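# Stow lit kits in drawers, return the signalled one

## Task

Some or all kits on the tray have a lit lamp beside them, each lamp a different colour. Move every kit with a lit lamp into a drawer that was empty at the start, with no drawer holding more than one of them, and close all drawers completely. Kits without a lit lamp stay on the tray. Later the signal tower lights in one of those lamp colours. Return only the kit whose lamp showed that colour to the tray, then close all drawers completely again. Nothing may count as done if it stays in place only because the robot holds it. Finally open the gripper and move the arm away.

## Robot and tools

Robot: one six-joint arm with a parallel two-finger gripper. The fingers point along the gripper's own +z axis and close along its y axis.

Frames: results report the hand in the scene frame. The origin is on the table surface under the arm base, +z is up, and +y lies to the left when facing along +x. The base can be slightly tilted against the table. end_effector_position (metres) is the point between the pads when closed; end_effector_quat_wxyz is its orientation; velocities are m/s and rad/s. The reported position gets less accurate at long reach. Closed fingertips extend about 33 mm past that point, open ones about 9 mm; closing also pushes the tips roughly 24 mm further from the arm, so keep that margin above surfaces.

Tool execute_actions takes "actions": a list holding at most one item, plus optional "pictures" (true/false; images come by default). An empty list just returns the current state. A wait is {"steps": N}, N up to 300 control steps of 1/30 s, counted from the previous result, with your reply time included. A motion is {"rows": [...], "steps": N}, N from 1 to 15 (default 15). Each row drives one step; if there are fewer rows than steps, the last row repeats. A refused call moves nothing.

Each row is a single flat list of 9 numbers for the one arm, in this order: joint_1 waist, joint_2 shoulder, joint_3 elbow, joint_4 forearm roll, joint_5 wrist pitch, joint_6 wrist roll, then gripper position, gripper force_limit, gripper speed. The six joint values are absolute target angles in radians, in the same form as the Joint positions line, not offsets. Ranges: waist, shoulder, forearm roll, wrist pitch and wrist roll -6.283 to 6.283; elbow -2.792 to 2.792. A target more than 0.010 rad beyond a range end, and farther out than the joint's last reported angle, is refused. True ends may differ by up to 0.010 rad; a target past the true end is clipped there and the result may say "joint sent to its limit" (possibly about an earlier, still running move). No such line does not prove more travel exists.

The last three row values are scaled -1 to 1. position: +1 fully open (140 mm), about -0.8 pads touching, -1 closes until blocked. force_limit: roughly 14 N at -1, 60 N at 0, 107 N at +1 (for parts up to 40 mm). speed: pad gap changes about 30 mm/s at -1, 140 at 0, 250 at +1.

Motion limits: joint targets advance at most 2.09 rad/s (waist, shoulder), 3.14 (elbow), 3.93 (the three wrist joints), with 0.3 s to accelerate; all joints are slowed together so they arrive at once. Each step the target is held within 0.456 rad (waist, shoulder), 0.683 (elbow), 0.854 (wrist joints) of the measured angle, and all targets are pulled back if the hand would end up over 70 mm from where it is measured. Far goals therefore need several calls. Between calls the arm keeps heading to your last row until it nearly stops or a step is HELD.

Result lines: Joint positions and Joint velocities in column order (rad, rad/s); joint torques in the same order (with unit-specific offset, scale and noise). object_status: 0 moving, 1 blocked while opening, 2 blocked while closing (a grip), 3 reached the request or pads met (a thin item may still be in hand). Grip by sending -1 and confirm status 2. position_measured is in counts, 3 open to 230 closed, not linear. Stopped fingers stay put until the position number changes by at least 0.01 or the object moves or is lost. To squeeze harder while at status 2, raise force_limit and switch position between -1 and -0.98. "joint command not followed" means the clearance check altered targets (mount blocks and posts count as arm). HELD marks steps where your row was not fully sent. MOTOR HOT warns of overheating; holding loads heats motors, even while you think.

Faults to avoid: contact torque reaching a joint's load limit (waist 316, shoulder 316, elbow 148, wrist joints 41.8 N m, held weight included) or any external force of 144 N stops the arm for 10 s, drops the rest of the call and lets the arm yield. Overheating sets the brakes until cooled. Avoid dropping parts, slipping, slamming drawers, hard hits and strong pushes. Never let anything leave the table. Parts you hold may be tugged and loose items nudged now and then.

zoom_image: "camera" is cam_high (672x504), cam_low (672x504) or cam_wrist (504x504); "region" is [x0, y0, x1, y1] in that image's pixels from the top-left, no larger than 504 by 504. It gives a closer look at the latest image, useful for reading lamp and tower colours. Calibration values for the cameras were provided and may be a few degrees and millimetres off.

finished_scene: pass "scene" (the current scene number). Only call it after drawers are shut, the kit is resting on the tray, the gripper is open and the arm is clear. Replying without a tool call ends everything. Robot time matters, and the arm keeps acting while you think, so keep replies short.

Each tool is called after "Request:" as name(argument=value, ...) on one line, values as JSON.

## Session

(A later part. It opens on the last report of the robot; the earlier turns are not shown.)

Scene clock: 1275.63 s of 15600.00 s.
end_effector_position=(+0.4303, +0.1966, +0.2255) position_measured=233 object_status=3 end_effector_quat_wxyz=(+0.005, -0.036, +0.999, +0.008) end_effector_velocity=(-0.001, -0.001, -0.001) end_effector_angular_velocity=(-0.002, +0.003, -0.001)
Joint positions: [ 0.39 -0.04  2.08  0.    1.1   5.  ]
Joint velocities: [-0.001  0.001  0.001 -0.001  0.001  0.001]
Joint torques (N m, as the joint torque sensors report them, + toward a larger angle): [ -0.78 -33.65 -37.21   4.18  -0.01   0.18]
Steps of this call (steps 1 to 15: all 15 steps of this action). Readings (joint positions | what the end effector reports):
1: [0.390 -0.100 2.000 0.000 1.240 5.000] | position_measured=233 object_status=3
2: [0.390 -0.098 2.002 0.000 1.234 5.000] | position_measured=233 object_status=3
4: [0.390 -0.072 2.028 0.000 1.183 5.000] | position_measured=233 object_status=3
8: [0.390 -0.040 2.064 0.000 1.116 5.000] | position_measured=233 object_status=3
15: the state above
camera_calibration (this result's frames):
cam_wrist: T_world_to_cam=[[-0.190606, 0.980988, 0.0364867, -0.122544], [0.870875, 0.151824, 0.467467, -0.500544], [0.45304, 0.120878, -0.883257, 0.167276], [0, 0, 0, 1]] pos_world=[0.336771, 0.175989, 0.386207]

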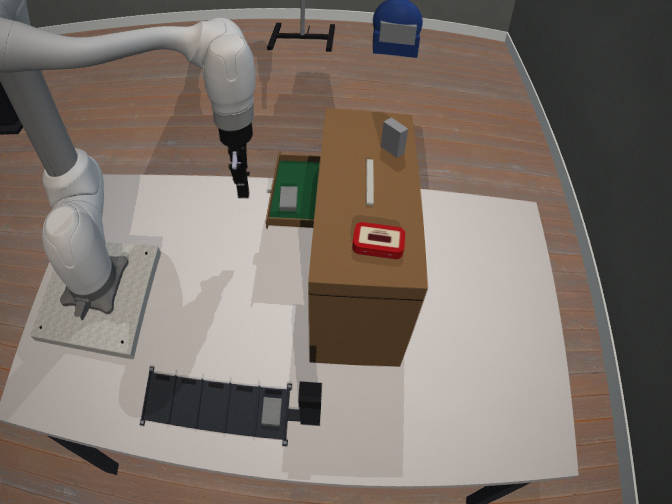

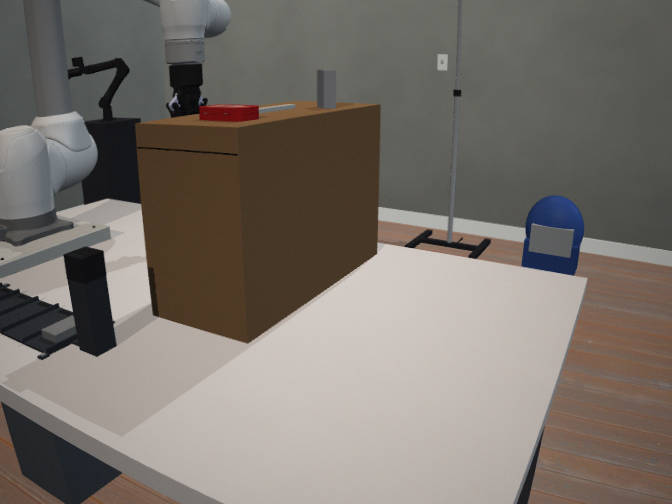

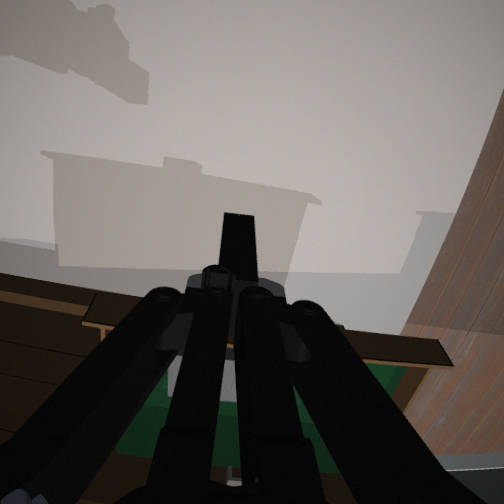

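Request:
execute_actions(actions=[{"rows":[[0.38,-0.025,2.064,0,1.102,5.0,-1,0,0.5],[0.37,-0.008,2.046,0,1.104,5.0,-1,0,0.5],[0.36,0.006,2.031,0,1.105,5.0,-1,0,0.5],[0.355,0.014,2.023,0,1.106,5.0,-1,0,0.5],[0.35,0.025,2.012,0,1.1065,5.0,-1,0,0.5],[0.345,0.035,2.001,0,1.107,5.0,-1,0,0.5],[0.34,0.046,1.99,0,1.1075,5.0,-1,0,0.5],[0.335,0.057,1.978,0,1.108,5.0,-1,0,0.5],[0.33,0.067,1.967,0,1.109,5.0,-1,0,0.5],[0.325,0.078,1.956,0,1.1095,5.0,-1,0,0.5],[0.32,0.089,1.945,0,1.110,5.0,-1,0,0.5],[0.315,0.099,1.934,0,1.1105,5.0,-1,0,0.5],[0.31,0.110,1.9226,0,1.111,5.0,-1,0,0.5]],"steps":15}])

Scene clock: 1283.53 s of 15600.00 s.
end_effector_position=(+0.5307, +0.1877, +0.2268) position_measured=233 object_status=3 end_effector_quat_wxyz=(+0.003, +0.002, +1.000, +0.007) end_effector_velocity=(+0.147, -0.017, -0.010) end_effector_angular_velocity=(-0.000, +0.003, -0.102)
Joint positions: [0.313 0.104 1.929 0.    1.111 5.   ]
Joint velocities: [-0.102  0.215 -0.22  -0.     0.007  0.001]
Joint torques (N m, as the joint torque sensors report them, + toward a larger angle): [  7.91 -62.04 -33.1    3.43   0.67   0.07]
Steps of this call (steps 1 to 15: the robot went on to your last target; steps 16 to 90: nothing new was sent; then 4.40 s passed at rest; steps 91 to 105: all 15 steps of this action). Readings (joint positions | what the end effector reports):
91: [0.390 -0.040 2.080 0.000 1.100 5.000] | position_measured=233 object_status=3
92: [0.388 -0.037 2.077 0.000 1.100 5.000] | position_measured=233 object_status=3
94: [0.374 -0.015 2.054 0.000 1.103 5.000] | position_measured=233 object_status=3
98: [0.347 0.031 2.005 0.000 1.107 5.000] | position_measured=233 object_status=3
105: the state above
camera_calibration (this result's frames):
cam_wrist: T_world_to_cam=[[-0.114094, 0.992794, 0.0366377, -0.137569], [0.882174, 0.0842827, 0.46332, -0.579591], [0.456893, 0.0851827, -0.885434, 0.129107], [0, 0, 0, 1]] pos_world=[0.436617, 0.174429, 0.387892]

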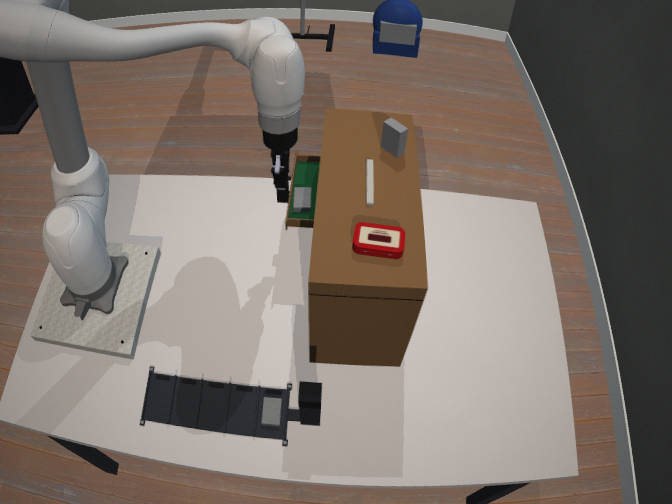

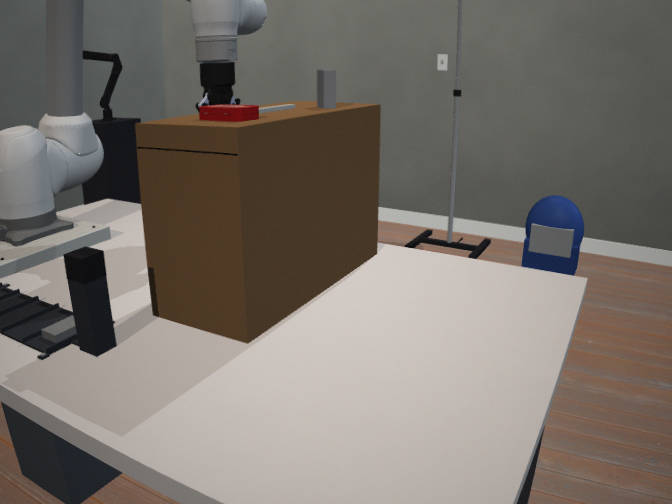

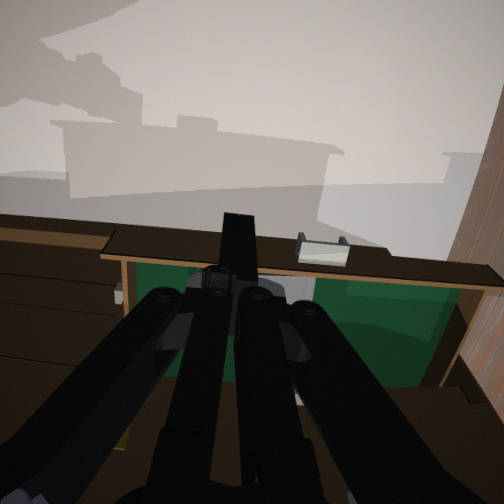

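Request:
execute_actions(actions=[{"rows":[[0.33,0.06,1.97,0,1.11,5.0,-1,0,0.5],[0.33,0.06,1.97,0,1.11,5.0,-1,0,0.5],[0.33,0.06,1.97,0,1.11,5.0,-1,0,0.5],[0.33,0.06,1.97,0,1.11,5.0,-1,0,0.5],[0.33,0.06,1.97,0,1.11,5.0,-1,0,0.5],[0.355,-0.10,2.0,0,1.2,5.0,-1,0,0.5]],"steps":15}], pictures=false)

Request:
execute_actions(actions=[{"rows":[[0.5,-0.3,2.3,0,1.14,5.0,-0.25,0,0.5]],"steps":15}], pictures=false)

Request:
execute_actions(actions=[{"rows":[[0.972,-0.3,2.3,-1.974,1.097,4.40,-0.25,0,0.5]],"steps":15}], pictures=false)

Request:
execute_actions(actions=[{"steps":30}], pictures=false)

Request:
execute_actions(actions=[{"rows":[[0.924,0.0,2.55,-2.12,1.128,4.424,-0.25,0,0.5]],"steps":15}])

Scene clock: 1292.93 s of 15600.00 s.
end_effector_position=(+0.4432, +0.1825, +0.2947) position_measured=233 object_status=3 end_effector_quat_wxyz=(+0.024, -0.019, +0.999, +0.014) end_effector_velocity=(-0.032, -0.005, +0.028) end_effector_angular_velocity=(+0.005, -0.015, +0.011)
Joint positions: [ 0.355 -0.099  2.     0.     1.199  5.   ]
Joint velocities: [ 0.011 -0.077  0.015 -0.     0.045 -0.   ]
Joint torques (N m, as the joint torque sensors report them, + toward a larger angle): [ -7.64  13.02 -35.14   3.73  -0.82   0.07]
Steps of this call (steps 1 to 15: the robot went on to your last target; steps 16 to 90: nothing new was sent; then 5.90 s passed at rest; steps 91 to 105: all 15 steps of this action). Readings (joint positions | what the end effector reports):
91: [0.310 0.110 1.923 0.000 1.111 5.000] | position_measured=233 object_status=3
92: [0.311 0.107 1.925 0.000 1.111 5.000] | position_measured=233 object_status=3
94: [0.321 0.081 1.950 0.000 1.110 5.000] | position_measured=233 object_status=3
98: [0.332 0.045 1.974 0.000 1.119 5.000] | position_measured=233 object_status=3
105: the state above

Scene clock: 1293.43 s of 15600.00 s.
end_effector_position=(+0.2735, +0.1756, +0.2170) position_measured=160 object_status=3 end_effector_quat_wxyz=(+0.005, -0.091, +0.996, +0.007) end_effector_velocity=(+0.001, +0.002, -0.000) end_effector_angular_velocity=(+0.003, -0.005, +0.003)
Joint positions: [ 0.5  -0.3   2.3   0.    1.14  5.  ]
Joint velocities: [ 0.003  0.001 -0.     0.    -0.007  0.   ]
Joint torques (N m, as the joint torque sensors report them, + toward a larger angle): [ -5.9   -0.97 -41.87   4.59  -0.31   0.11]
Steps of this call (steps 1 to 15: all 15 steps of this action). Readings (joint positions | what the end effector reports):
1: [0.355 -0.100 2.000 0.000 1.200 5.000] | position_measured=233 object_status=0
2: [0.357 -0.102 2.004 0.000 1.199 5.000] | position_measured=233 object_status=0
4: [0.377 -0.130 2.046 0.000 1.188 5.000] | position_measured=210 object_status=0
8: [0.434 -0.209 2.165 0.000 1.166 5.000] | position_measured=167 object_status=0
15: the state above

Scene clock: 1293.93 s of 15600.00 s.
end_effector_position=(+0.3833, +0.1338, +0.2944) position_measured=160 object_status=3 end_effector_quat_wxyz=(+0.132, -0.544, +0.767, -0.313) end_effector_velocity=(+0.308, -0.006, +0.320) end_effector_angular_velocity=(-1.319, -0.949, +1.413)
Joint positions: [ 0.812 -0.3    2.3   -0.774  1.111  4.602]
Joint velocities: [ 0.365 -0.    -0.    -1.681 -0.033 -0.458]
Joint torques (N m, as the joint torque sensors report them, + toward a larger angle): [ -4.19  -6.02 -38.01   1.83   0.69   0.43]
Steps of this call (steps 1 to 15: all 15 steps of this action). Readings (joint positions | what the end effector reports):
1: [0.500 -0.300 2.300 -0.000 1.140 5.000] | position_measured=160 object_status=3
2: [0.503 -0.300 2.300 -0.005 1.140 4.996] | position_measured=160 object_status=3
4: [0.531 -0.300 2.300 -0.058 1.137 4.959] | position_measured=160 object_status=3
8: [0.669 -0.300 2.300 -0.327 1.124 4.781] | position_measured=160 object_status=3
15: the state above

Scene clock: 1294.93 s of 15600.00 s.
end_effector_position=(+0.4886, +0.2654, +0.5948) position_measured=160 object_status=3 end_effector_quat_wxyz=(-0.250, +0.614, -0.237, +0.711) end_effector_velocity=(+0.000, +0.001, +0.000) end_effector_angular_velocity=(-0.001, -0.001, +0.001)
Joint positions: [ 0.972 -0.3    2.3   -1.974  1.097  4.4  ]
Joint velocities: [ 0.001  0.001 -0.    -0.001  0.    -0.   ]
Joint torques (N m, as the joint torque sensors report them, + toward a larger angle): [ -1.83  -7.09 -37.32  -3.58   1.58   0.12]
Steps of this call (steps 1 to 30: the robot went on to your last target). Readings (joint positions | what the end effector reports):
1: [0.824 -0.300 2.300 -0.831 1.110 4.587] | position_measured=160 object_status=3
2: [0.834 -0.300 2.300 -0.886 1.109 4.573] | position_measured=160 object_status=3
4: [0.853 -0.300 2.300 -0.996 1.108 4.550] | position_measured=160 object_status=3
8: [0.882 -0.300 2.300 -1.209 1.105 4.513] | position_measured=160 object_status=3
30: the state above

Scene clock: 1295.43 s of 15600.00 s.
end_effector_position=(+0.5025, +0.2720, +0.3676) position_measured=160 object_status=3 end_effector_quat_wxyz=(-0.110, +0.712, -0.110, +0.685) end_effector_velocity=(-0.037, -0.070, -0.519) end_effector_angular_velocity=(-0.901, +0.466, +0.085)
Joint positions: [ 0.933 -0.057  2.503 -2.092  1.122  4.419]
Joint velocities: [-0.095  0.581  0.483 -0.281  0.06   0.048]
Joint torques (N m, as the joint torque sensors report them, + toward a larger angle): [ -2.68 -19.82 -26.54  -2.55   2.37  -0.02]
Steps of this call (steps 1 to 15: all 15 steps of this action). Readings (joint positions | what the end effector reports):
1: [0.972 -0.300 2.300 -1.974 1.097 4.400] | position_measured=160 object_status=3
2: [0.972 -0.297 2.302 -1.976 1.097 4.400] | position_measured=160 object_status=3
4: [0.968 -0.270 2.325 -1.989 1.100 4.402] | position_measured=160 object_status=3
8: [0.955 -0.192 2.390 -2.027 1.108 4.408] | position_measured=160 object_status=3
15: the state above
camera_calibration (this result's frames):
cam_wrist: T_world_to_cam=[[-0.0240609, -0.98142, -0.190356, 0.345563], [-0.490397, 0.177515, -0.853229, 0.521277], [0.871167, 0.0728205, -0.485557, -0.0922472], [0, 0, 0, 1]] pos_world=[0.34431, 0.253325, 0.465757]

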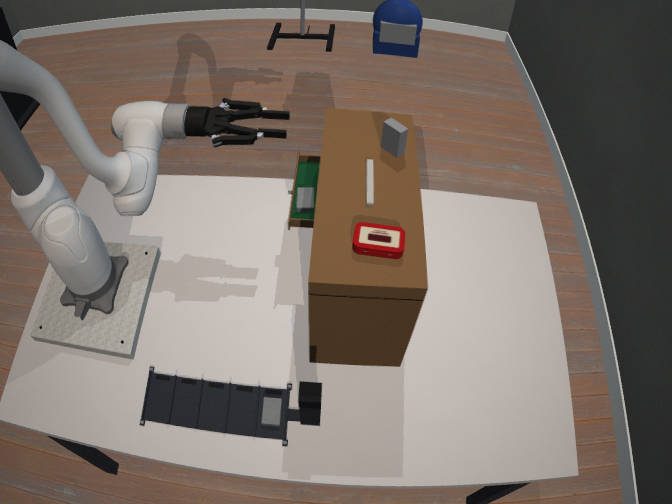

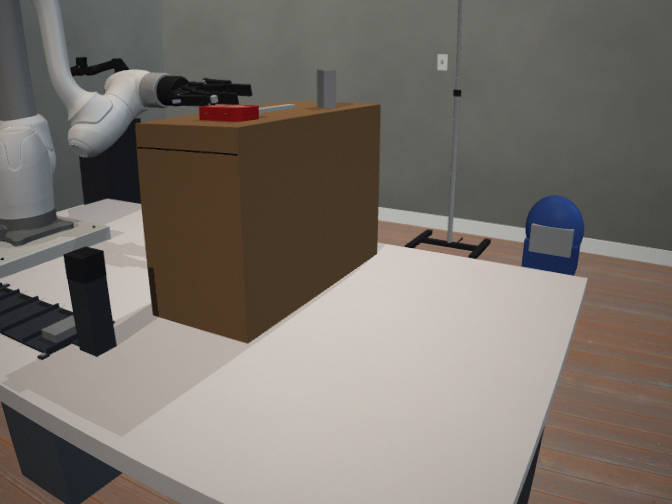

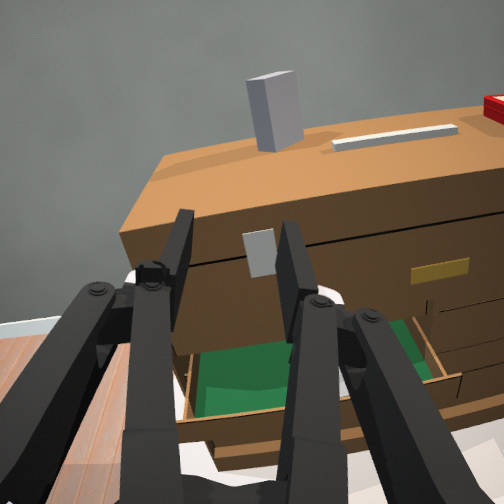

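Request:
execute_actions(actions=[{"rows":[[0.935,0.09,2.60,-2.11,1.128,4.424,-0.25,0,0.5],[0.935,0.09,2.60,-2.11,1.128,4.424,-0.25,0,0.5],[0.935,0.09,2.60,-2.11,1.128,4.424,-0.25,0,0.5],[0.935,0.09,2.60,-2.11,1.128,4.424,-0.25,0,0.5],[0.935,0.09,2.60,-2.11,1.128,4.424,-0.25,0,0.5],[0.935,0.09,2.60,-2.11,1.128,4.424,-0.25,0,0.5],[0.924,0.196,2.629,-2.12,1.128,4.424,-0.25,0,0.5]],"steps":15}])

Scene clock: 1299.10 s of 15600.00 s.
end_effector_position=(+0.4775, +0.2396, +0.1827) position_measured=160 object_status=3 end_effector_quat_wxyz=(+0.006, +0.791, -0.013, +0.611) end_effector_velocity=(-0.000, +0.001, +0.000) end_effector_angular_velocity=(-0.001, -0.001, +0.003)
Joint positions: [ 0.924  0.196  2.629 -2.12   1.128  4.424]
Joint velocities: [ 0.    -0.     0.    -0.002  0.    -0.   ]
Joint torques (N m, as the joint torque sensors report them, + toward a larger angle): [ -0.71 -33.86 -12.78  -1.26   2.6    0.08]
Steps of this call (steps 1 to 30: the robot went on to your last target; steps 31 to 90: nothing new was sent; then 0.17 s passed at rest; steps 91 to 105: all 15 steps of this action). Readings (joint positions | what the end effector reports):
91: [0.924 0.000 2.550 -2.120 1.128 4.424] | position_measured=160 object_status=3
92: [0.924 0.003 2.551 -2.120 1.128 4.424] | position_measured=160 object_status=3
94: [0.927 0.031 2.567 -2.117 1.128 4.424] | position_measured=160 object_status=3
98: [0.934 0.095 2.602 -2.111 1.128 4.424] | position_measured=160 object_status=3
105: the state above
camera_calibration (this result's frames):
cam_wrist: T_world_to_cam=[[-0.0195078, -0.993215, 0.114644, 0.222938], [-0.668123, -0.0723542, -0.740525, 0.481091], [0.743795, -0.0910423, -0.662178, -0.0255454], [0, 0, 0, 1]] pos_world=[0.344777, 0.253909, 0.313786]

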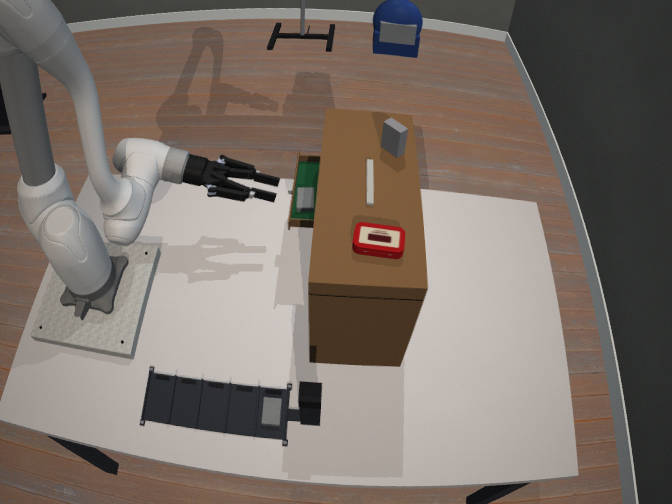

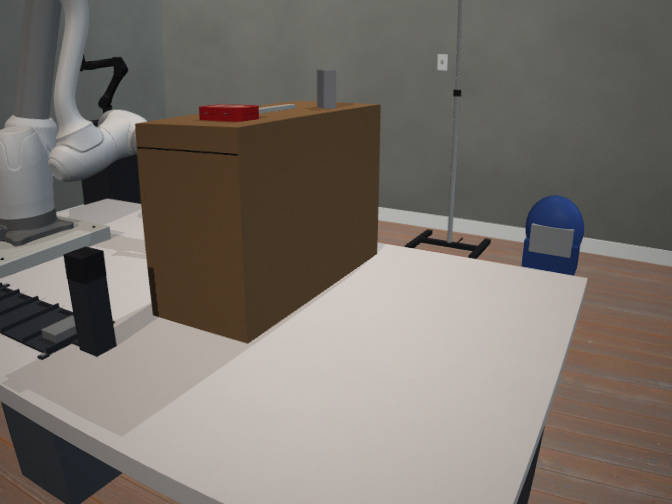

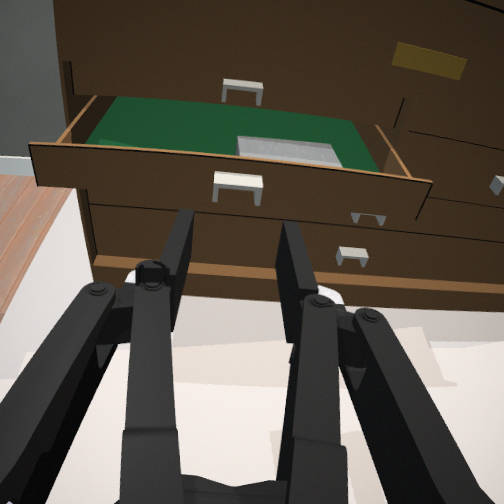

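Push along waypoints: .504, .53, .581.

Request:
execute_actions(actions=[{"rows":[[0.899,0.202,2.618,-2.144,1.118,4.423,-0.25,0,0.5],[0.874,0.208,2.607,-2.167,1.108,4.422,-0.25,0,0.5],[0.862,0.211,2.602,-2.179,1.103,4.421,-0.25,0,0.5],[0.839,0.219,2.591,-2.202,1.095,4.423,-0.25,0,0.5],[0.816,0.227,2.580,-2.225,1.087,4.424,-0.25,0,0.5],[0.804,0.231,2.575,-2.237,1.083,4.425,-0.25,0,0.5],[0.785,0.238,2.563,-2.255,1.075,4.428,-0.25,0,0.5],[0.766,0.245,2.551,-2.274,1.067,4.432,-0.25,0,0.5],[0.748,0.252,2.538,-2.292,1.059,4.435,-0.25,0,0.5],[0.729,0.259,2.526,-2.311,1.051,4.439,-0.25,0,0.5],[0.710,0.266,2.514,-2.329,1.043,4.442,-0.25,0,0.5]],"steps":15}])

Request:
execute_actions(actions=[{"rows":[[0.703,0.270,2.509,-2.337,1.040,4.443,-0.25,0,0.5],[0.703,0.270,2.509,-2.337,1.040,4.443,-0.25,0,0.5],[0.696,0.273,2.505,-2.344,1.036,4.445,-0.25,0,0.5],[0.696,0.273,2.505,-2.344,1.036,4.445,-0.25,0,0.5],[0.689,0.276,2.5,-2.351,1.033,4.446,-0.25,0,0.5],[0.689,0.276,2.5,-2.351,1.033,4.446,-0.25,0,0.5],[0.689,0.276,2.5,-2.351,1.033,4.446,-0.25,0,0.5],[0.685,0.278,2.497,-2.355,1.031,4.446,-0.25,0,0.5]],"steps":12}])

Scene clock: 1305.53 s of 15600.00 s.
end_effector_position=(+0.5780, +0.2428, +0.1817) position_measured=160 object_status=3 end_effector_quat_wxyz=(+0.003, +0.792, -0.015, +0.611) end_effector_velocity=(+0.039, -0.006, -0.001) end_effector_angular_velocity=(+0.007, +0.001, -0.008)
Joint positions: [ 0.711  0.266  2.515 -2.328  1.044  4.442]
Joint velocities: [-0.078  0.027 -0.044 -0.069 -0.032  0.013]
Joint torques (N m, as the joint torque sensors report them, + toward a larger angle): [  9.76 -52.32  -5.75  -0.1    2.59   0.34]
Steps of this call (steps 1 to 15: the robot went on to your last target; steps 16 to 90: nothing new was sent; then 2.93 s passed at rest; steps 91 to 105: all 15 steps of this action). Readings (joint positions | what the end effector reports):
91: [0.924 0.196 2.629 -2.120 1.128 4.424] | position_measured=160 object_status=3
92: [0.921 0.197 2.628 -2.123 1.128 4.424] | position_measured=160 object_status=3
94: [0.895 0.203 2.616 -2.148 1.116 4.423] | position_measured=160 object_status=3
98: [0.819 0.226 2.581 -2.222 1.088 4.424] | position_measured=160 object_status=3
105: the state above
camera_calibration (this result's frames):
cam_wrist: T_world_to_cam=[[-0.0190229, -0.994118, 0.106622, 0.229544], [-0.668313, -0.0666734, -0.740886, 0.546552], [0.743637, -0.0853505, -0.663114, -0.101793], [0, 0, 0, 1]] pos_world=[0.445332, 0.255946, 0.312958]

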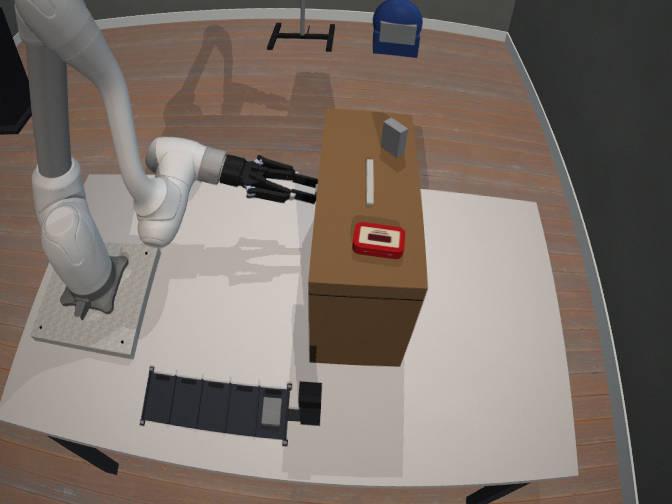

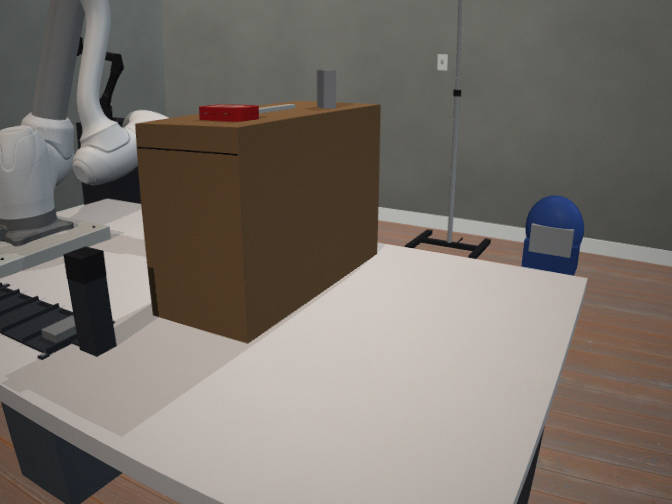

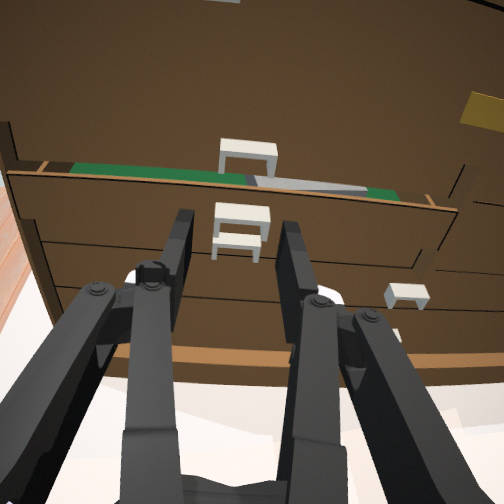

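Scene clock: 1305.93 s of 15600.00 s.
end_effector_position=(+0.5924, +0.2427, +0.1802) position_measured=160 object_status=3 end_effector_quat_wxyz=(+0.002, +0.792, -0.015, +0.610) end_effector_velocity=(+0.001, -0.000, +0.000) end_effector_angular_velocity=(-0.000, -0.000, +0.001)
Joint positions: [ 0.685  0.278  2.497 -2.355  1.031  4.446]
Joint velocities: [-0.002  0.    -0.001 -0.003 -0.001  0.   ]
Joint torques (N m, as the joint torque sensors report them, + toward a larger angle): [  1.32 -42.69 -14.91  -1.56   2.67   0.11]
Steps of this call (steps 1 to 12: all 12 steps of this action). Readings (joint positions | what the end effector reports):
1: [0.710 0.266 2.514 -2.329 1.043 4.442] | position_measured=160 object_status=3
2: [0.708 0.267 2.513 -2.332 1.042 4.442] | position_measured=160 object_status=3
4: [0.701 0.271 2.508 -2.339 1.039 4.444] | position_measured=160 object_status=3
8: [0.689 0.276 2.500 -2.351 1.033 4.446] | position_measured=160 object_status=3
12: the state above
camera_calibration (this result's frames):
cam_wrist: T_world_to_cam=[[-0.0172884, -0.994239, 0.105787, 0.22903], [-0.669622, -0.0670568, -0.739669, 0.555676], [0.742501, -0.0836247, -0.664604, -0.113009], [0, 0, 0, 1]] pos_world=[0.459962, 0.255522, 0.311682]

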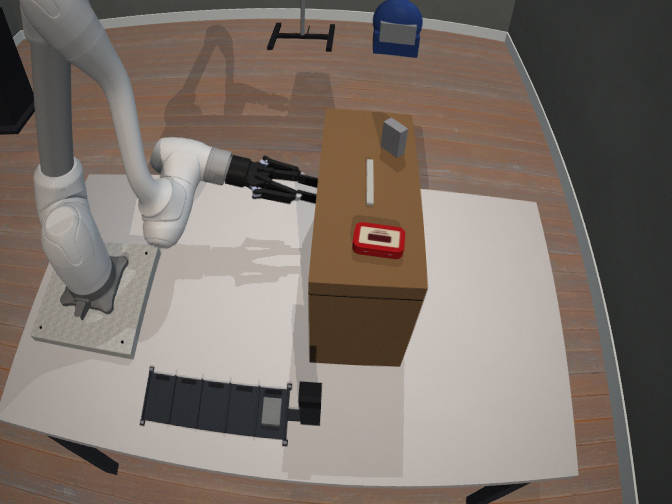

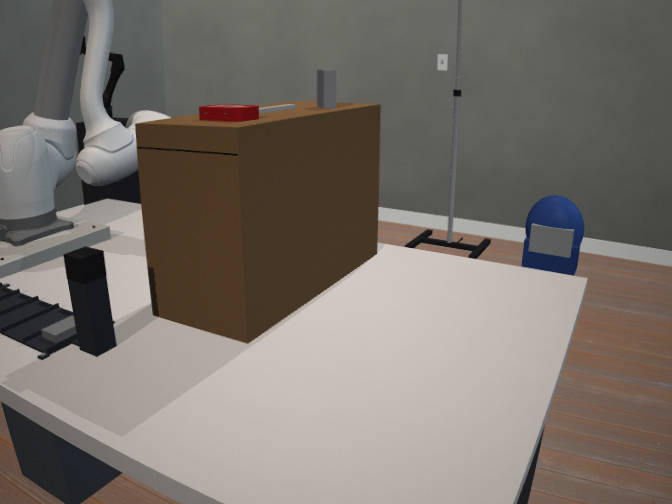

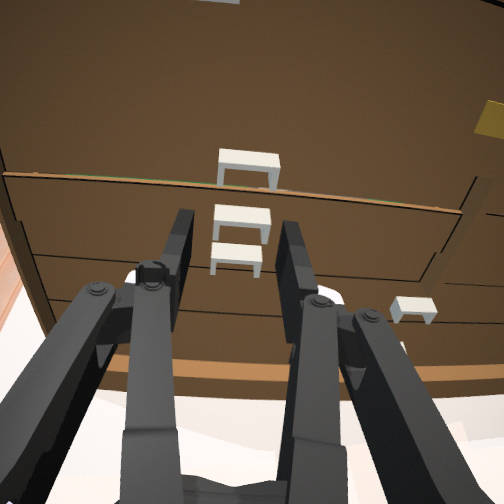

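Push on, ~1.5 mm increments to .600.

Request:
execute_actions(actions=[{"rows":[[0.681,0.280,2.4945,-2.359,1.029,4.447,-0.25,0,0.5],[0.681,0.280,2.4945,-2.359,1.029,4.447,-0.25,0,0.5],[0.681,0.280,2.4945,-2.359,1.029,4.447,-0.25,0,0.5],[0.677,0.282,2.492,-2.363,1.027,4.447,-0.25,0,0.5],[0.677,0.282,2.492,-2.363,1.027,4.447,-0.25,0,0.5],[0.677,0.282,2.492,-2.363,1.027,4.447,-0.25,0,0.5],[0.674,0.2835,2.490,-2.366,1.0255,4.448,-0.25,0,0.5]],"steps":11}])

Scene clock: 1311.37 s of 15600.00 s.
end_effector_position=(+0.5983, +0.2422, +0.1790) position_measured=160 object_status=3 end_effector_quat_wxyz=(+0.002, +0.793, -0.015, +0.609) end_effector_velocity=(+0.001, -0.001, -0.001) end_effector_angular_velocity=(+0.000, +0.001, -0.002)
Joint positions: [ 0.674  0.283  2.49  -2.366  1.026  4.448]
Joint velocities: [-0.003  0.001 -0.001 -0.001 -0.001  0.001]
Joint torques (N m, as the joint torque sensors report them, + toward a larger angle): [ -6.4  -39.32 -16.96  -0.6    1.64   0.09]
Steps of this call (steps 1 to 15: the robot went on to your last target; steps 16 to 90: nothing new was sent; then 2.07 s passed at rest; steps 91 to 101: all 11 steps of this action). Readings (joint positions | what the end effector reports):
91: [0.685 0.278 2.497 -2.355 1.031 4.446] | position_measured=160 object_status=3
92: [0.683 0.279 2.496 -2.357 1.030 4.446] | position_measured=160 object_status=3
94: [0.681 0.280 2.495 -2.359 1.029 4.447] | position_measured=160 object_status=3
98: [0.676 0.283 2.491 -2.364 1.026 4.447] | position_measured=160 object_status=3
101: the state above
camera_calibration (this result's frames):
cam_wrist: T_world_to_cam=[[-0.0168913, -0.994261, 0.105643, 0.228565], [-0.67081, -0.067081, -0.73859, 0.559271], [0.741437, -0.0833421, -0.665827, -0.117378], [0, 0, 0, 1]] pos_world=[0.466054, 0.254987, 0.310772]

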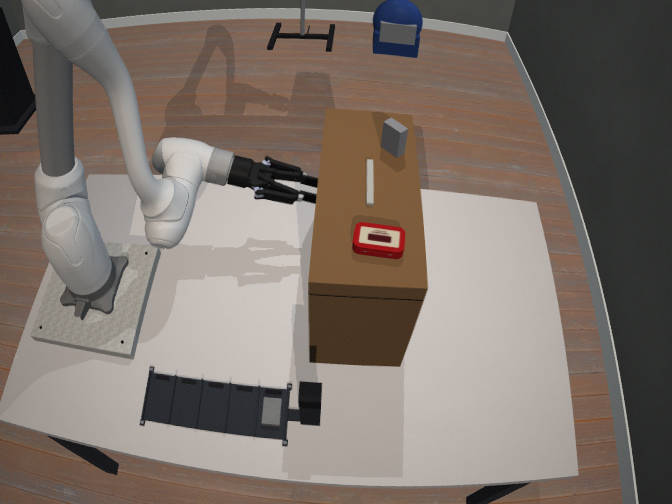

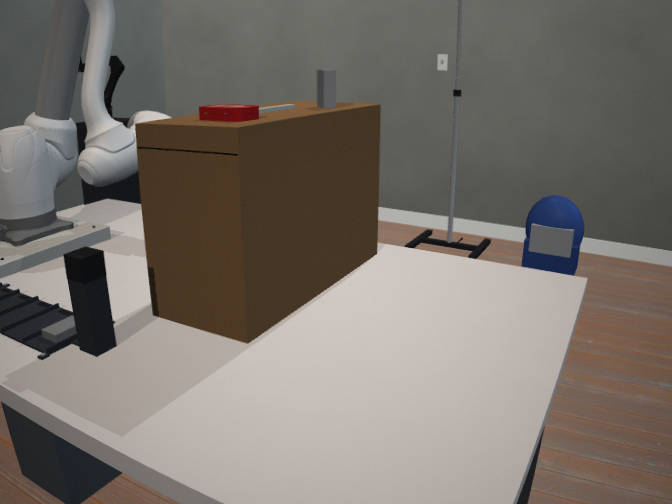

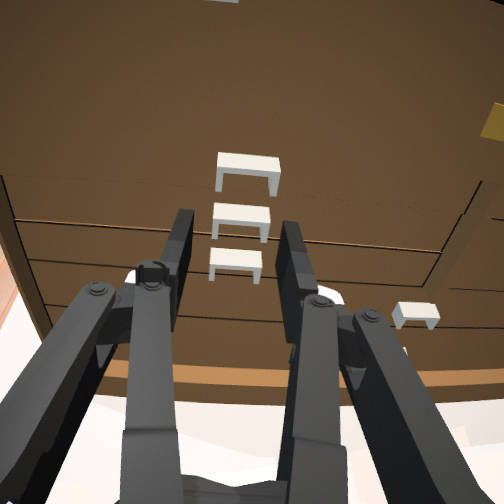

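Request:
execute_actions(actions=[{"rows":[[0.672,0.2845,2.4885,-2.368,1.0245,4.448,-0.25,0,0.5]],"steps":6}], pictures=false)

Request:
execute_actions(actions=[{"rows":[[0.689,0.276,2.5,-2.351,1.033,4.446,-0.25,0,0.5],[0.689,0.276,2.5,-2.351,1.033,4.446,-0.25,0,0.5],[0.689,0.276,2.5,-2.351,1.033,4.446,-0.25,0,0.5],[0.71,0.266,2.514,-2.329,1.043,4.442,-0.25,0,0.5],[0.71,0.266,2.514,-2.329,1.043,4.442,-0.25,0,0.5],[0.71,0.266,2.514,-2.329,1.043,4.442,-0.25,0,0.5],[0.804,0.231,2.575,-2.237,1.083,4.425,-0.25,0,0.5]],"steps":15}])

Scene clock: 1315.63 s of 15600.00 s.
end_effector_position=(+0.5995, +0.2422, +0.1789) position_measured=160 object_status=3 end_effector_quat_wxyz=(+0.002, +0.793, -0.015, +0.609) end_effector_velocity=(+0.000, -0.000, -0.001) end_effector_angular_velocity=(-0.000, +0.001, -0.000)
Joint positions: [ 0.672  0.284  2.489 -2.368  1.025  4.448]
Joint velocities: [-0.001  0.001 -0.    -0.    -0.001  0.   ]
Joint torques (N m, as the joint torque sensors report them, + toward a larger angle): [ -9.65 -36.27 -19.01  -0.09   1.12   0.02]
Steps of this call (steps 1 to 15: the robot went on to your last target; steps 16 to 122: nothing new was sent; steps 123 to 128: all 6 steps of this action). Readings (joint positions | what the end effector reports):
123: [0.674 0.284 2.490 -2.366 1.025 4.448] | position_measured=160 object_status=3
124: [0.673 0.284 2.489 -2.367 1.025 4.448] | position_measured=160 object_status=3
126: [0.672 0.284 2.489 -2.368 1.025 4.448] | position_measured=160 object_status=3
128: the state above

Scene clock: 1316.13 s of 15600.00 s.
end_effector_position=(+0.5286, +0.2411, +0.1810) position_measured=160 object_status=3 end_effector_quat_wxyz=(+0.008, +0.792, -0.010, +0.610) end_effector_velocity=(-0.000, -0.000, +0.001) end_effector_angular_velocity=(-0.000, -0.003, -0.003)
Joint positions: [ 0.804  0.231  2.575 -2.237  1.083  4.425]
Joint velocities: [ 0.003 -0.    -0.     0.005  0.004 -0.001]
Joint torques (N m, as the joint torque sensors report them, + toward a larger angle): [ -3.45 -32.75 -12.71  -1.33   2.47   0.02]
Steps of this call (steps 1 to 15: all 15 steps of this action). Readings (joint positions | what the end effector reports):
1: [0.672 0.284 2.489 -2.368 1.025 4.448] | position_measured=160 object_status=3
2: [0.674 0.284 2.490 -2.367 1.025 4.448] | position_measured=160 object_status=3
4: [0.687 0.277 2.499 -2.353 1.032 4.446] | position_measured=160 object_status=3
8: [0.714 0.265 2.516 -2.325 1.045 4.441] | position_measured=160 object_status=3
15: the state above
camera_calibration (this result's frames):
cam_wrist: T_world_to_cam=[[-0.0166096, -0.992555, 0.120656, 0.222832], [-0.669951, -0.0785301, -0.73824, 0.516168], [0.742219, -0.0930955, -0.663659, -0.0630041], [0, 0, 0, 1]] pos_world=[0.396272, 0.255843, 0.312357]

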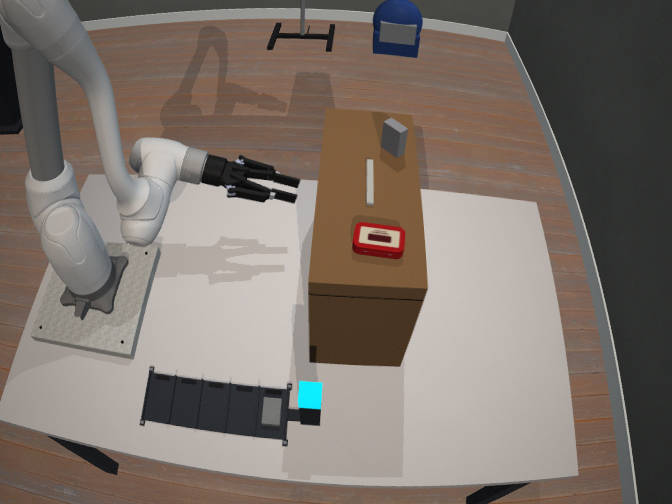

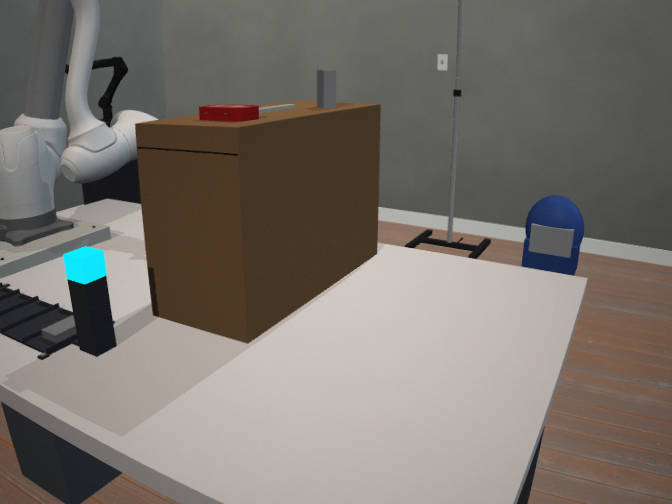

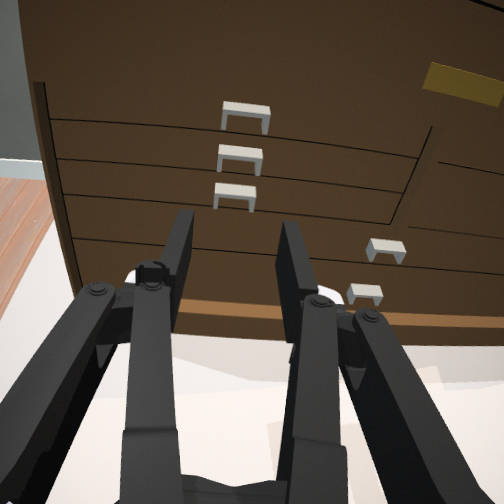

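Request:
execute_actions(actions=[{"rows":[[0.85,0.1,2.55,-2.2,1.09,4.43,-0.25,0,0.5],[0.85,0.1,2.55,-2.2,1.09,4.43,-0.25,0,0.5],[0.85,0.1,2.55,-2.2,1.09,4.43,-0.25,0,0.5],[0.85,0.1,2.55,-2.2,1.09,4.43,-0.25,0,0.5],[0.85,0.1,2.55,-2.2,1.09,4.43,-0.25,0,0.5],[0.8,-0.4,2.3,-2.0,1.09,4.6,-0.25,0,0.5]],"steps":15}], pictures=false)

Request:
execute_actions(actions=[{"steps":20}], pictures=false)

Request:
execute_actions(actions=[{"rows":[[0.326,-0.4,2.3,-0.712,0.6,5.66,-0.25,0,0.5]],"steps":15}], pictures=false)

Request:
execute_actions(actions=[{"steps":25}])

Scene clock: 1331.83 s of 15600.00 s.
end_effector_position=(+0.5431, +0.2457, +0.3826) position_measured=160 object_status=3 end_effector_quat_wxyz=(-0.117, +0.699, -0.156, +0.688) end_effector_velocity=(+0.008, -0.087, +0.498) end_effector_angular_velocity=(+0.990, -0.554, -0.236)
Joint positions: [ 0.826 -0.048  2.464 -2.133  1.089  4.489]
Joint velocities: [-0.047 -0.645 -0.3    0.242  0.001  0.202]
Joint torques (N m, as the joint torque sensors report them, + toward a larger angle): [ -0.63 -21.77 -26.48  -2.57   2.16   0.11]
Steps of this call (steps 1 to 15: the robot went on to your last target; steps 16 to 90: nothing new was sent; then 12.20 s passed at rest; steps 91 to 105: all 15 steps of this action). Readings (joint positions | what the end effector reports):
91: [0.804 0.231 2.575 -2.237 1.083 4.425] | position_measured=160 object_status=3
92: [0.805 0.228 2.575 -2.236 1.083 4.425] | position_measured=160 object_status=3
94: [0.815 0.200 2.569 -2.228 1.085 4.426] | position_measured=160 object_status=3
98: [0.840 0.104 2.542 -2.194 1.088 4.435] | position_measured=160 object_status=3
105: the state above

Scene clock: 1332.50 s of 15600.00 s.
end_effector_position=(+0.4973, +0.1524, +0.6476) position_measured=160 object_status=3 end_effector_quat_wxyz=(-0.294, +0.525, -0.350, +0.718) end_effector_velocity=(+0.000, -0.000, -0.000) end_effector_angular_velocity=(+0.001, -0.000, -0.001)
Joint positions: [ 0.8  -0.4   2.3  -2.    1.09  4.6 ]
Joint velocities: [-0.     0.     0.     0.     0.001  0.001]
Joint torques (N m, as the joint torque sensors report them, + toward a larger angle): [ -0.98  -0.3  -38.45  -3.74   1.28   0.42]
Steps of this call (steps 1 to 20: the robot went on to your last target). Readings (joint positions | what the end effector reports):
1: [0.825 -0.070 2.454 -2.125 1.089 4.496] | position_measured=160 object_status=3
2: [0.823 -0.091 2.444 -2.117 1.089 4.503] | position_measured=160 object_status=3
4: [0.820 -0.134 2.424 -2.100 1.089 4.516] | position_measured=160 object_status=3
8: [0.814 -0.220 2.384 -2.068 1.089 4.543] | position_measured=160 object_status=3
20: the state above

Scene clock: 1333.00 s of 15600.00 s.
end_effector_position=(+0.5230, +0.0544, +0.4697) position_measured=160 object_status=3 end_effector_quat_wxyz=(+0.399, -0.358, +0.733, -0.419) end_effector_velocity=(-0.058, -0.115, -0.426) end_effector_angular_velocity=(+2.787, +0.410, -0.990)
Joint positions: [ 0.547 -0.4    2.3   -1.408  0.827  5.144]
Joint velocities: [-0.554 -0.001 -0.     1.748 -0.568  1.289]
Joint torques (N m, as the joint torque sensors report them, + toward a larger angle): [ -2.98   0.04 -40.26  -1.08   0.09   0.16]
Steps of this call (steps 1 to 15: all 15 steps of this action). Readings (joint positions | what the end effector reports):
1: [0.800 -0.400 2.300 -2.000 1.090 4.600] | position_measured=160 object_status=3
2: [0.797 -0.400 2.300 -1.994 1.087 4.606] | position_measured=160 object_status=3
4: [0.769 -0.400 2.300 -1.942 1.057 4.658] | position_measured=160 object_status=3
8: [0.682 -0.400 2.300 -1.769 0.966 4.831] | position_measured=160 object_status=3
15: the state above

Scene clock: 1333.83 s of 15600.00 s.
end_effector_position=(+0.5027, +0.0571, +0.3569) position_measured=160 object_status=3 end_effector_quat_wxyz=(+0.405, +0.088, +0.909, -0.046) end_effector_velocity=(+0.000, -0.000, -0.000) end_effector_angular_velocity=(+0.000, +0.001, -0.000)
Joint positions: [ 0.326 -0.4    2.3   -0.712  0.6    5.66 ]
Joint velocities: [-0.001  0.001 -0.     0.    -0.    -0.   ]
Joint torques (N m, as the joint torque sensors report them, + toward a larger angle): [ -2.08  -1.18 -39.72   2.4   -1.06   0.07]
Steps of this call (steps 1 to 25: the robot went on to your last target). Readings (joint positions | what the end effector reports):
1: [0.527 -0.400 2.300 -1.347 0.807 5.189] | position_measured=160 object_status=3
2: [0.507 -0.400 2.300 -1.283 0.787 5.237] | position_measured=160 object_status=3
4: [0.463 -0.400 2.300 -1.143 0.741 5.341] | position_measured=160 object_status=3
8: [0.366 -0.400 2.300 -0.838 0.641 5.567] | position_measured=160 object_status=3
25: the state above
camera_calibration (this result's frames):
cam_wrist: T_world_to_cam=[[0.101316, 0.991169, -0.0855559, -0.0804763], [0.267257, 0.0557206, 0.962013, -0.471379], [0.958284, -0.120332, -0.259252, -0.195569], [0, 0, 0, 1]] pos_world=[0.321544, 0.0824977, 0.395886]

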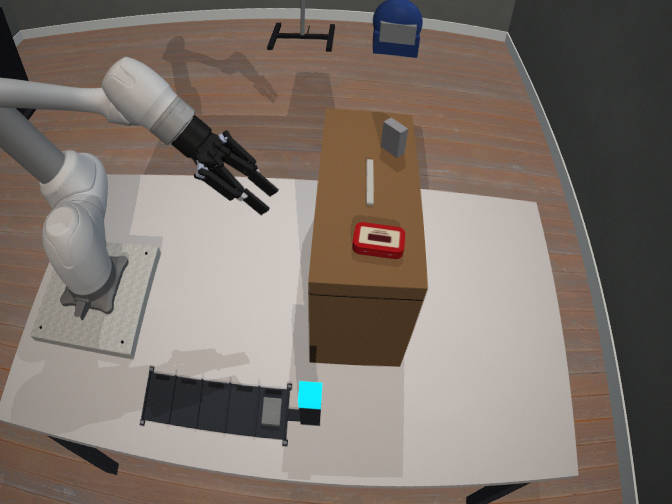

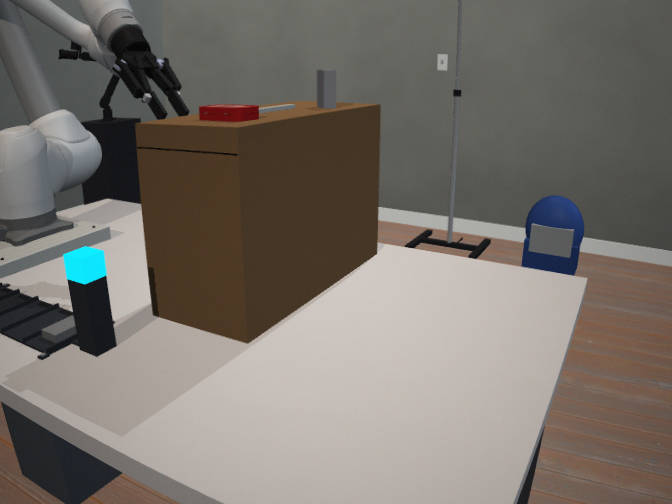

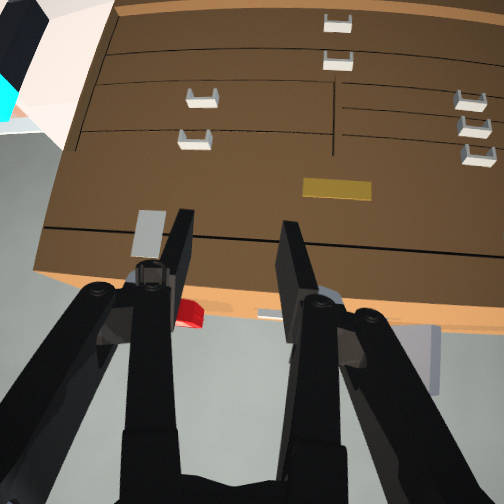

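Now backoff pose, then forward.

Request:
execute_actions(actions=[{"rows":[[0.326,-0.2,2.6,-0.712,0.243,5.66,-0.25,0,0.5]],"steps":15}], pictures=false)

Request:
execute_actions(actions=[{"rows":[[0.326,-0.108,2.564,-0.712,0.243,5.66,-0.25,0,0.5],[0.326,-0.108,2.564,-0.712,0.243,5.66,-0.25,0,0.5],[0.326,-0.108,2.564,-0.712,0.243,5.66,-0.25,0,0.5],[0.326,-0.108,2.564,-0.712,0.243,5.66,-0.25,0,0.5],[0.308,-0.074,2.535,-0.714,0.230,5.65,-0.25,0,0.5],[0.308,-0.074,2.535,-0.714,0.230,5.65,-0.25,0,0.5],[0.27,0.005,2.461,-0.664,0.213,5.58,-0.25,0,0.5],[0.27,0.005,2.461,-0.664,0.213,5.58,-0.25,0,0.5],[0.27,0.005,2.461,-0.664,0.213,5.58,-0.25,0,0.5],[0.2425,0.078,2.382,-0.6,0.209,5.498,-0.25,0,0.5]],"steps":15}])

Scene clock: 1339.93 s of 15600.00 s.
end_effector_position=(+0.4247, +0.1040, +0.1221) position_measured=160 object_status=3 end_effector_quat_wxyz=(+0.297, +0.007, +0.955, +0.003) end_effector_velocity=(-0.264, +0.060, -0.396) end_effector_angular_velocity=(+0.152, +0.483, +0.292)
Joint positions: [ 0.326 -0.215  2.578 -0.712  0.27   5.66 ]
Joint velocities: [-0.001  0.356  0.537  0.    -0.622  0.001]
Joint torques (N m, as the joint torque sensors report them, + toward a larger angle): [ -0.9  -18.78 -36.28   2.7   -0.89   0.11]
Steps of this call (steps 1 to 15: the robot went on to your last target; steps 16 to 90: nothing new was sent; then 2.60 s passed at rest; steps 91 to 105: all 15 steps of this action). Readings (joint positions | what the end effector reports):
91: [0.326 -0.400 2.300 -0.712 0.600 5.660] | position_measured=160 object_status=3
92: [0.326 -0.397 2.304 -0.712 0.594 5.660] | position_measured=160 object_status=3
94: [0.326 -0.371 2.344 -0.712 0.547 5.660] | position_measured=160 object_status=3
98: [0.326 -0.314 2.429 -0.712 0.446 5.660] | position_measured=160 object_status=3
105: the state above

Scene clock: 1340.43 s of 15600.00 s.
end_effector_position=(+0.5452, +0.1134, +0.0867) position_measured=160 object_status=3 end_effector_quat_wxyz=(+0.261, +0.008, +0.965, +0.003) end_effector_velocity=(+0.174, -0.007, -0.008) end_effector_angular_velocity=(+0.008, +0.009, -0.022)
Joint positions: [ 0.245  0.072  2.388 -0.606  0.21   5.505]
Joint velocities: [-0.109  0.263 -0.274  0.226 -0.021 -0.293]
Joint torques (N m, as the joint torque sensors report them, + toward a larger angle): [ 11.85 -61.52 -10.16   1.06   0.19   0.15]
Steps of this call (steps 1 to 15: all 15 steps of this action). Readings (joint positions | what the end effector reports):
1: [0.326 -0.205 2.593 -0.712 0.253 5.660] | position_measured=160 object_status=3
2: [0.326 -0.196 2.598 -0.712 0.246 5.660] | position_measured=160 object_status=3
4: [0.326 -0.157 2.589 -0.712 0.243 5.660] | position_measured=160 object_status=3
8: [0.315 -0.078 2.538 -0.711 0.235 5.653] | position_measured=160 object_status=3
15: the state above
camera_calibration (this result's frames):
cam_wrist: T_world_to_cam=[[-0.0993208, 0.994577, -0.030868, -0.059457], [0.534722, 0.0795088, 0.841279, -0.364007], [0.839171, 0.0670507, -0.539719, -0.231527], [0, 0, 0, 1]] pos_world=[0.383028, 0.1036, 0.179437]

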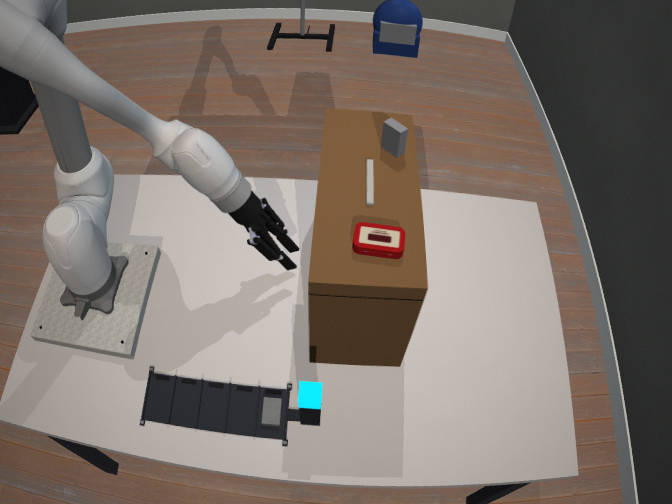

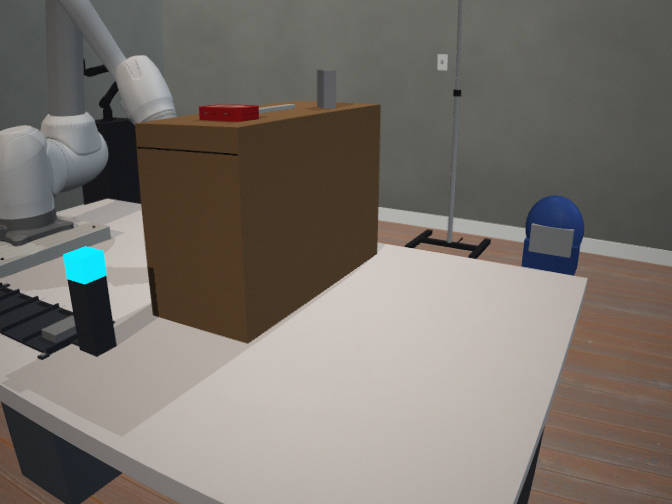

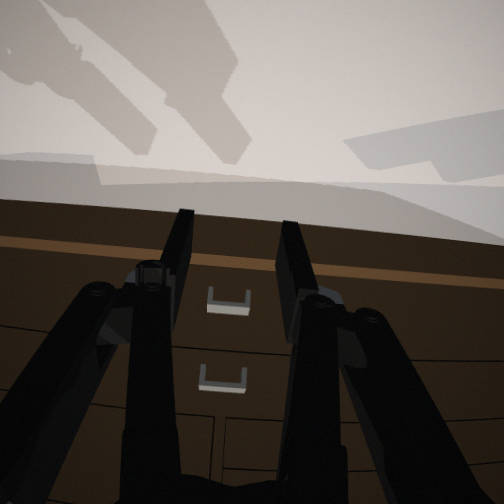

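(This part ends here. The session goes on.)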